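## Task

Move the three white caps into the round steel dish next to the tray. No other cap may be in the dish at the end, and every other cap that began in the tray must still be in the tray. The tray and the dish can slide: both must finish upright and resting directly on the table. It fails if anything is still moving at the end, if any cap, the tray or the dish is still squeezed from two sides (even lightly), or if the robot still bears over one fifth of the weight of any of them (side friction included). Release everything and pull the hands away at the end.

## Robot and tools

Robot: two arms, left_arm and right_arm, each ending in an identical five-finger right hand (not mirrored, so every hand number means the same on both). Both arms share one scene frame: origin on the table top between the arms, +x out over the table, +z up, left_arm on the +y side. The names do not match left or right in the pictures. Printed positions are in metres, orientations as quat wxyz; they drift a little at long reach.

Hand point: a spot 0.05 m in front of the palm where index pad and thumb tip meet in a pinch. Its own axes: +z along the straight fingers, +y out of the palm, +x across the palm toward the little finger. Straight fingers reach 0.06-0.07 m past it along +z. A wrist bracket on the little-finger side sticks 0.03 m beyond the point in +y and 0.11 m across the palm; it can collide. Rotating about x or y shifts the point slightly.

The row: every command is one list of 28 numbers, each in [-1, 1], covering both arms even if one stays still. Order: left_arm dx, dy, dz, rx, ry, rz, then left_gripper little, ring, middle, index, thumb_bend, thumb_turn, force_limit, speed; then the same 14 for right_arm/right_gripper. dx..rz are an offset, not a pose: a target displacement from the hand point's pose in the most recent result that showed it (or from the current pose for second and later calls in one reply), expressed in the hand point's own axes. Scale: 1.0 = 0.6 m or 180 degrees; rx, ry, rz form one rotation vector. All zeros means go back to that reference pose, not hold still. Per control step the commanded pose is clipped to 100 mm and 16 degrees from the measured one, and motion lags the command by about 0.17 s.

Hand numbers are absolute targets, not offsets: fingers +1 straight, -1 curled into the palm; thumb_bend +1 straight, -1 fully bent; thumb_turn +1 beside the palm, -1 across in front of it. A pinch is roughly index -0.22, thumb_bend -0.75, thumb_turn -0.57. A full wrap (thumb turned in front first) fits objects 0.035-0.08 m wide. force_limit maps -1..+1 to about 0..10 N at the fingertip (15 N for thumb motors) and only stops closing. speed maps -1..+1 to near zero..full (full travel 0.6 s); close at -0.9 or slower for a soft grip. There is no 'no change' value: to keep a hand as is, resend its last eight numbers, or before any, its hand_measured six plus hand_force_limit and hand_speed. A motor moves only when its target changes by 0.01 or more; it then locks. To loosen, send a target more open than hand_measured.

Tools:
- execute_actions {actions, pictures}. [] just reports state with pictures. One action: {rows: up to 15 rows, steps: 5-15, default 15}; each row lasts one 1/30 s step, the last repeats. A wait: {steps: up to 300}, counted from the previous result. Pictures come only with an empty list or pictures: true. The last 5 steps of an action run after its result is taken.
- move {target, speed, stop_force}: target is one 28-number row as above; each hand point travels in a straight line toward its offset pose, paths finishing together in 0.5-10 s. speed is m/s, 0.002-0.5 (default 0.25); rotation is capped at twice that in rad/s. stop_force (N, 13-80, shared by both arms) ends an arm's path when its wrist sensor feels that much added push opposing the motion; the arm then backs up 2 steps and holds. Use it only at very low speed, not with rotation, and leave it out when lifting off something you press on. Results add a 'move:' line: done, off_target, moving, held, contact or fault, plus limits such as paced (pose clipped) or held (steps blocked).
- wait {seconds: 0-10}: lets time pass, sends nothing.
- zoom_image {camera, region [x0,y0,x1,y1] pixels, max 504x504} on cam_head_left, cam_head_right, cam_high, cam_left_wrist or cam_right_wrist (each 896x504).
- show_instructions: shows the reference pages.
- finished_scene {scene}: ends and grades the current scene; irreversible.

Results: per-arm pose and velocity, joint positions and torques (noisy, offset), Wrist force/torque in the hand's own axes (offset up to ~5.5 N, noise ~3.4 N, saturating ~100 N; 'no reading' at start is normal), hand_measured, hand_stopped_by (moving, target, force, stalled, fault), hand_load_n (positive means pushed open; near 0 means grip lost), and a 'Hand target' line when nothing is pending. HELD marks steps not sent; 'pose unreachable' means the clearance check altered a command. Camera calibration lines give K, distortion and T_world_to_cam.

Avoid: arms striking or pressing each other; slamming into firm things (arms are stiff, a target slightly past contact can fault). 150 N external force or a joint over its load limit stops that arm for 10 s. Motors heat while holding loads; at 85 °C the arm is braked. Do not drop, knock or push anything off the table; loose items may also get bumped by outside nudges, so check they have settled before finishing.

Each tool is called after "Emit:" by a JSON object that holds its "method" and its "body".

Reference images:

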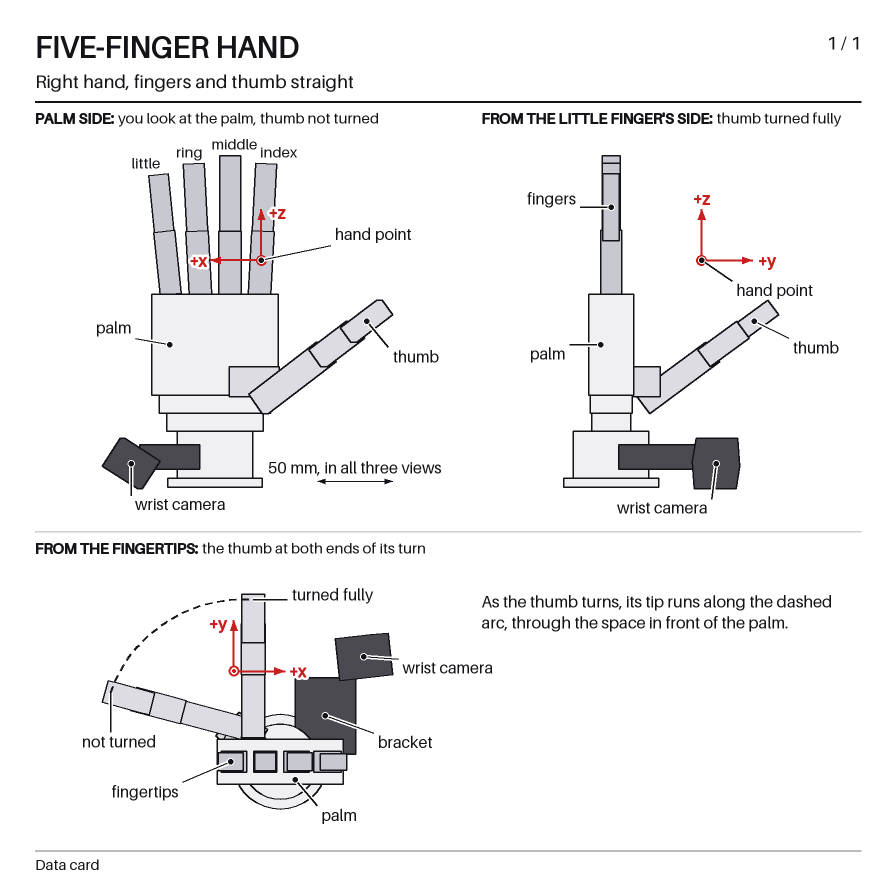

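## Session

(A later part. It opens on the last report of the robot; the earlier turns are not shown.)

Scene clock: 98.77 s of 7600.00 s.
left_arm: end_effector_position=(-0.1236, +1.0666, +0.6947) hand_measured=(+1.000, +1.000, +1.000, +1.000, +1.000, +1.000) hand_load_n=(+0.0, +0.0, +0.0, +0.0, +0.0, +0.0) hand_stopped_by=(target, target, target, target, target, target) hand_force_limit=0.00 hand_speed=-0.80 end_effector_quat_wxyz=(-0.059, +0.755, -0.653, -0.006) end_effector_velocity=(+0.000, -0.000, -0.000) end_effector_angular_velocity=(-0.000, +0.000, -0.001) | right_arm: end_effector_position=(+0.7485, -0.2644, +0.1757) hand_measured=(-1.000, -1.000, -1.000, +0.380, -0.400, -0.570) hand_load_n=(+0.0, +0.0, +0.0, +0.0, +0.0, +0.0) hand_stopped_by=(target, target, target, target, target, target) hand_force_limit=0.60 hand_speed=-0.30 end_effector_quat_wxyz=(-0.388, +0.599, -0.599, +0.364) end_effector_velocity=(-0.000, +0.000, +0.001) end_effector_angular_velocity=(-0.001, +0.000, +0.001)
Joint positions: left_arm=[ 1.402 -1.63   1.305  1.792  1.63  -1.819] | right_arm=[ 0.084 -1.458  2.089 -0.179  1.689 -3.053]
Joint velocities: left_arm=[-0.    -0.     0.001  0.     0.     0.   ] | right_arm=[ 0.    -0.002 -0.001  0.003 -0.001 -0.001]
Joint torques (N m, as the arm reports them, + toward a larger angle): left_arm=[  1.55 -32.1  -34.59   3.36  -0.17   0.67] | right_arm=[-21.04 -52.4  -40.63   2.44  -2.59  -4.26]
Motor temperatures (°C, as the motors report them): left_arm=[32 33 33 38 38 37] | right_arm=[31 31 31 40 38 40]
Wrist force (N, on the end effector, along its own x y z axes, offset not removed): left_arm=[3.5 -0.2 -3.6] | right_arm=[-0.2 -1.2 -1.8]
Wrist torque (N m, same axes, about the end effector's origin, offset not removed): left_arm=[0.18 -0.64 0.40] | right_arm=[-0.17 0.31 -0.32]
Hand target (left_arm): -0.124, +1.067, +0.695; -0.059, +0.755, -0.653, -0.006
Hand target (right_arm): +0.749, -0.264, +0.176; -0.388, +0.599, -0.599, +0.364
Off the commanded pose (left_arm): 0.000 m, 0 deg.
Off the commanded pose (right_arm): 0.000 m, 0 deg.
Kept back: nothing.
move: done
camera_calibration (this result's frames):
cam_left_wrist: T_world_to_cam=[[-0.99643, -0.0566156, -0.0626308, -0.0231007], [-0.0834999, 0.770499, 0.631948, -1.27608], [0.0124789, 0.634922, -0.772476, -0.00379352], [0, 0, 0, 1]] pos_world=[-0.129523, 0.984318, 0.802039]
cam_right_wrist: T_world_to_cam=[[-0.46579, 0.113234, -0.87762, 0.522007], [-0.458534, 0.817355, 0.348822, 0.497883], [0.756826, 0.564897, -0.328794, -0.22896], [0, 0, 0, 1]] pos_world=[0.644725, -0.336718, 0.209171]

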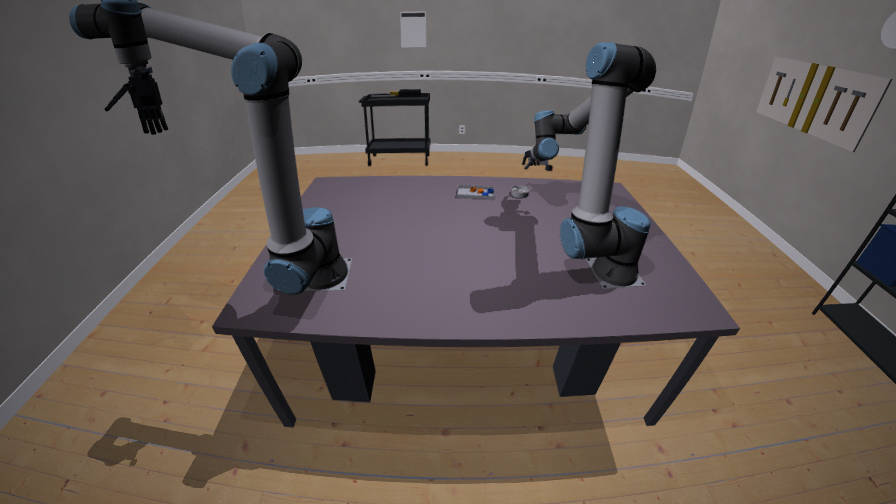

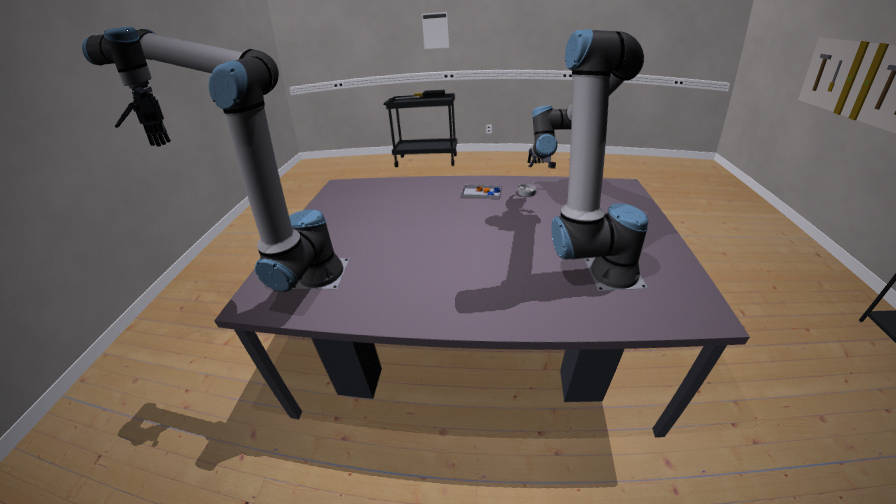

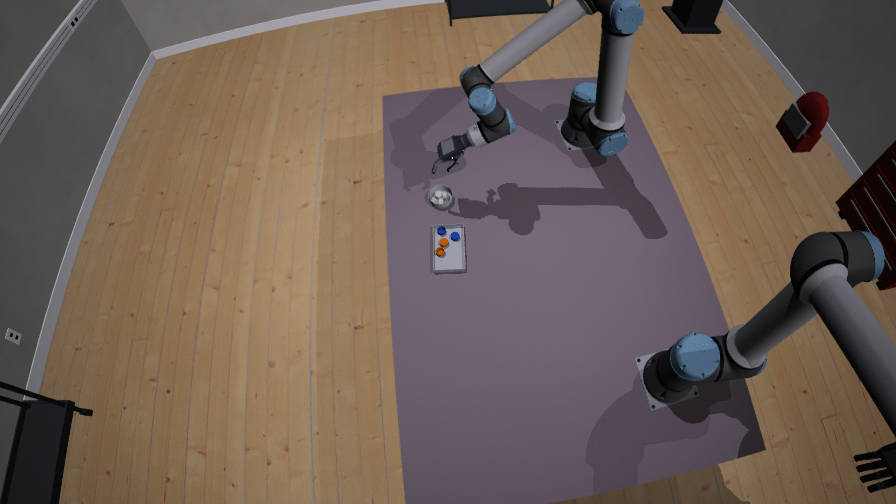

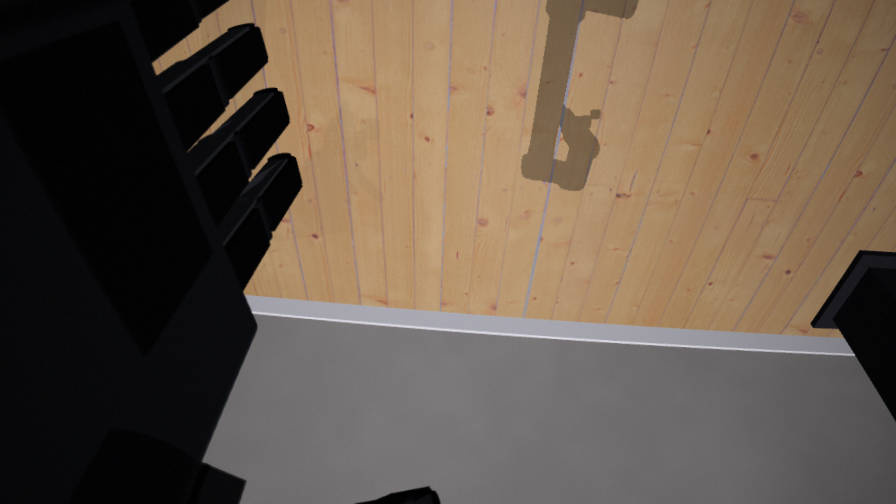

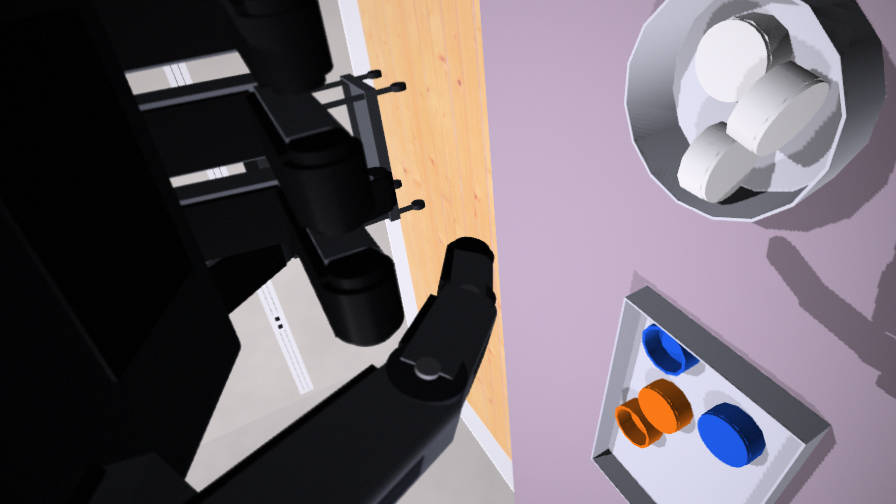

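Emit:
{"method": "wait", "body": {"seconds": 1.5}}

Emit:
{"method": "zoom_image", "body": {"camera": "cam_right_wrist", "region": [560,0,896,250]}}

Scene clock: 100.43 s of 7600.00 s.
left_arm: end_effector_position=(-0.1236, +1.0666, +0.6947) hand_measured=(+1.000, +1.000, +1.000, +1.000, +1.000, +1.000) hand_load_n=(+0.0, +0.0, +0.0, +0.0, +0.0, +0.0) hand_stopped_by=(target, target, target, target, target, target) hand_force_limit=0.00 hand_speed=-0.80 end_effector_quat_wxyz=(-0.059, +0.755, -0.653, -0.006) end_effector_velocity=(+0.000, -0.000, +0.000) end_effector_angular_velocity=(+0.000, +0.000, -0.000) | right_arm: end_effector_position=(+0.7485, -0.2644, +0.1758) hand_measured=(-1.000, -1.000, -1.000, +0.380, -0.400, -0.570) hand_load_n=(+0.0, +0.0, +0.0, +0.0, +0.0, +0.0) hand_stopped_by=(target, target, target, target, target, target) hand_force_limit=0.60 hand_speed=-0.30 end_effector_quat_wxyz=(-0.388, +0.599, -0.599, +0.364) end_effector_velocity=(-0.000, +0.000, -0.000) end_effector_angular_velocity=(+0.001, +0.000, +0.001)
Joint positions: left_arm=[ 1.402 -1.63   1.305  1.792  1.63  -1.819] | right_arm=[ 0.084 -1.459  2.089 -0.179  1.689 -3.053]
Joint velocities: left_arm=[-0.    -0.    -0.001  0.    -0.     0.   ] | right_arm=[ 0.     0.    -0.    -0.    -0.001  0.001]
Joint torques (N m, as the arm reports them, + toward a larger angle): left_arm=[  1.61 -33.32 -33.7    3.35  -0.33   0.46] | right_arm=[-24.86 -53.97 -40.88   2.52  -2.41  -3.94]
Motor temperatures (°C, as the motors report them): left_arm=[32 33 33 38 38 37] | right_arm=[31 31 31 40 38 40]
Wrist force (N, on the end effector, along its own x y z axes, offset not removed): left_arm=[0.3 3.8 -4.3] | right_arm=[0.1 -2.0 -1.7]
Wrist torque (N m, same axes, about the end effector's origin, offset not removed): left_arm=[1.17 0.07 0.00] | right_arm=[-0.32 0.24 -0.31]
Hand target (left_arm): -0.124, +1.067, +0.695; -0.059, +0.755, -0.653, -0.006
Hand target (right_arm): +0.749, -0.264, +0.176; -0.388, +0.599, -0.599, +0.364
Off the commanded pose (left_arm): 0.000 m, 0 deg.
Off the commanded pose (right_arm): 0.000 m, 0 deg.
Kept back: nothing.
Steps of this call (steps 1 to 50: nothing new was sent). Readings (end_effector_position | what the end effector reports):
1: left_arm (-0.1236, +1.0666, +0.6947) | right_arm (+0.7485, -0.2644, +0.1757) | left_arm hand_measured=(+1.000, +1.000, +1.000, +1.000, +1.000, +1.000) hand_load_n=(+0.0, +0.0, +0.0, +0.0, +0.0, +0.0) hand_stopped_by=(target, target, target, target, target, target) hand_force_limit=0.00 hand_speed=-0.80 | right_arm hand_measured=(-1.000, -1.000, -1.000, +0.380, -0.400, -0.570) hand_load_n=(+0.0, +0.0, +0.0, +0.0, +0.0, +0.0) hand_stopped_by=(target, target, target, target, target, target) hand_force_limit=0.60 hand_speed=-0.30
2: left_arm (-0.1236, +1.0666, +0.6947) | right_arm (+0.7485, -0.2644, +0.1757) | left_arm hand_measured=(+1.000, +1.000, +1.000, +1.000, +1.000, +1.000) hand_load_n=(+0.0, +0.0, +0.0, +0.0, +0.0, +0.0) hand_stopped_by=(target, target, target, target, target, target) hand_force_limit=0.00 hand_speed=-0.80 | right_arm hand_measured=(-1.000, -1.000, -1.000, +0.380, -0.400, -0.570) hand_load_n=(+0.0, +0.0, +0.0, +0.0, +0.0, +0.0) hand_stopped_by=(target, target, target, target, target, target) hand_force_limit=0.60 hand_speed=-0.30
4: left_arm (-0.1236, +1.0666, +0.6947) | right_arm (+0.7485, -0.2644, +0.1758) | left_arm hand_measured=(+1.000, +1.000, +1.000, +1.000, +1.000, +1.000) hand_load_n=(+0.0, +0.0, +0.0, +0.0, +0.0, +0.0) hand_stopped_by=(target, target, target, target, target, target) hand_force_limit=0.00 hand_speed=-0.80 | right_arm hand_measured=(-1.000, -1.000, -1.000, +0.380, -0.400, -0.570) hand_load_n=(+0.0, +0.0, +0.0, +0.0, +0.0, +0.0) hand_stopped_by=(target, target, target, target, target, target) hand_force_limit=0.60 hand_speed=-0.30
8: left_arm (-0.1236, +1.0666, +0.6947) | right_arm (+0.7485, -0.2644, +0.1758) | left_arm hand_measured=(+1.000, +1.000, +1.000, +1.000, +1.000, +1.000) hand_load_n=(+0.0, +0.0, +0.0, +0.0, +0.0, +0.0) hand_stopped_by=(target, target, target, target, target, target) hand_force_limit=0.00 hand_speed=-0.80 | right_arm hand_measured=(-1.000, -1.000, -1.000, +0.380, -0.400, -0.570) hand_load_n=(+0.0, +0.0, +0.0, +0.0, +0.0, +0.0) hand_stopped_by=(target, target, target, target, target, target) hand_force_limit=0.60 hand_speed=-0.30
50: the state above
camera_calibration (this result's frames):
cam_left_wrist: T_world_to_cam=[[-0.99643, -0.0566157, -0.0626308, -0.0231006], [-0.0834999, 0.770499, 0.631949, -1.27608], [0.0124788, 0.634922, -0.772476, -0.00379371], [0, 0, 0, 1]] pos_world=[-0.129523, 0.984318, 0.802039]
cam_right_wrist: T_world_to_cam=[[-0.465791, 0.113235, -0.87762, 0.522117], [-0.458533, 0.817356, 0.348823, 0.497837], [0.756826, 0.564896, -0.328795, -0.228907], [0, 0, 0, 1]] pos_world=[0.644715, -0.336723, 0.2093]

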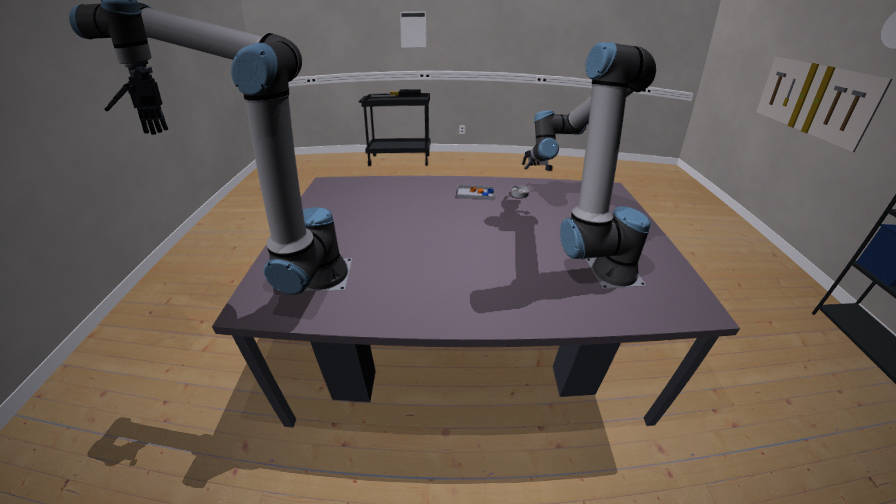

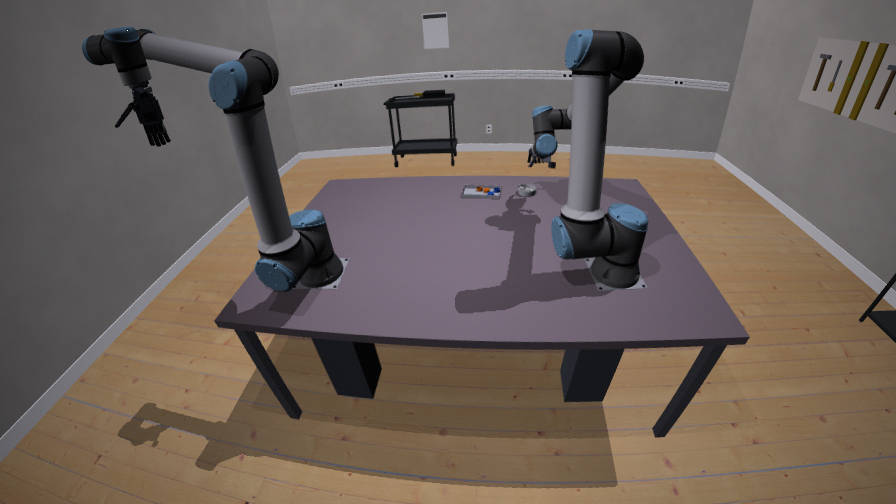

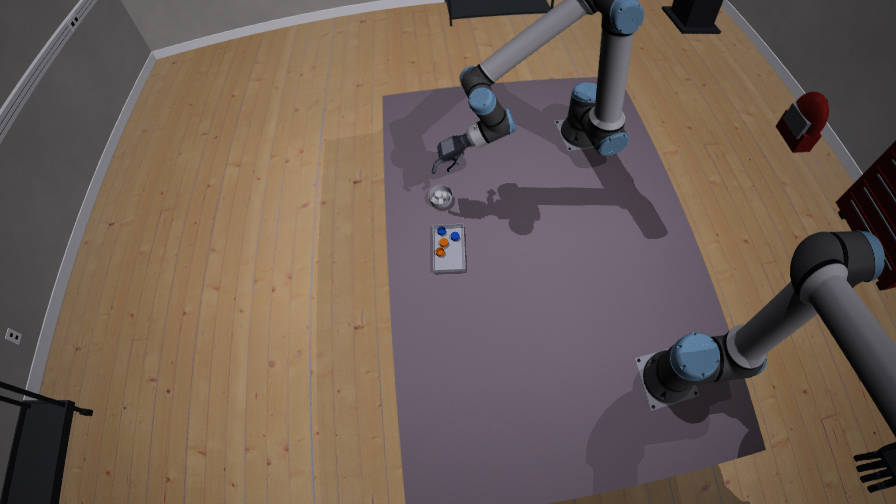

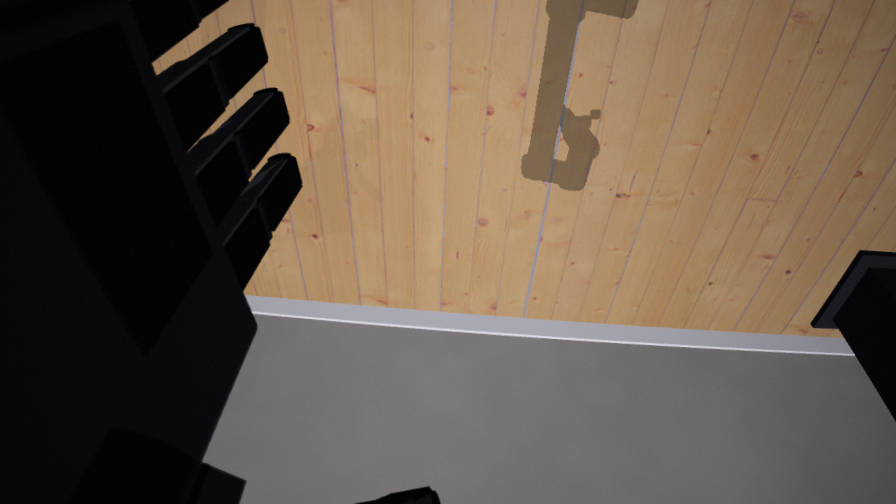

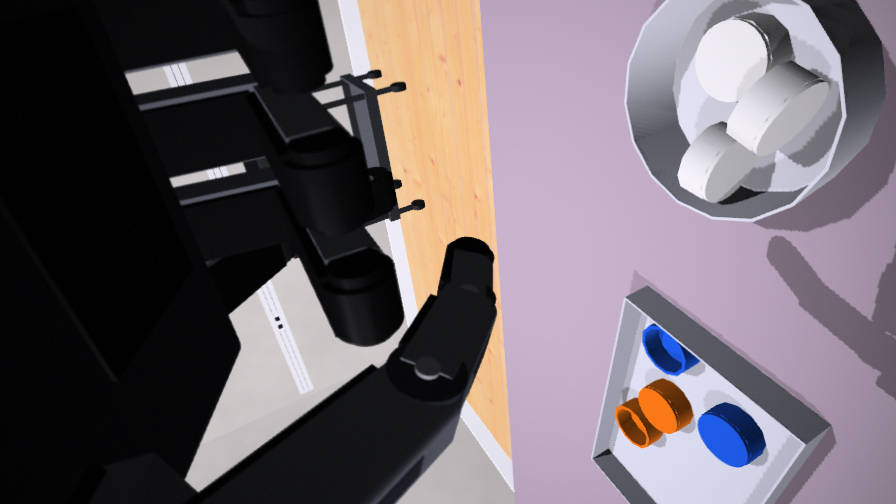

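Region (560, 0, 896, 250) of cam_right_wrist's 896x504 image, scaled by 1.500, with more detail than that image has; it fills the top 375 rows of this view, and the rest is white.

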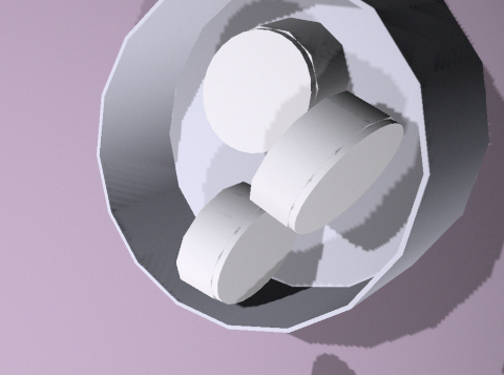

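Emit:
{"method": "finished_scene", "body": {"scene": 1}}

The scene is finished: the task was done.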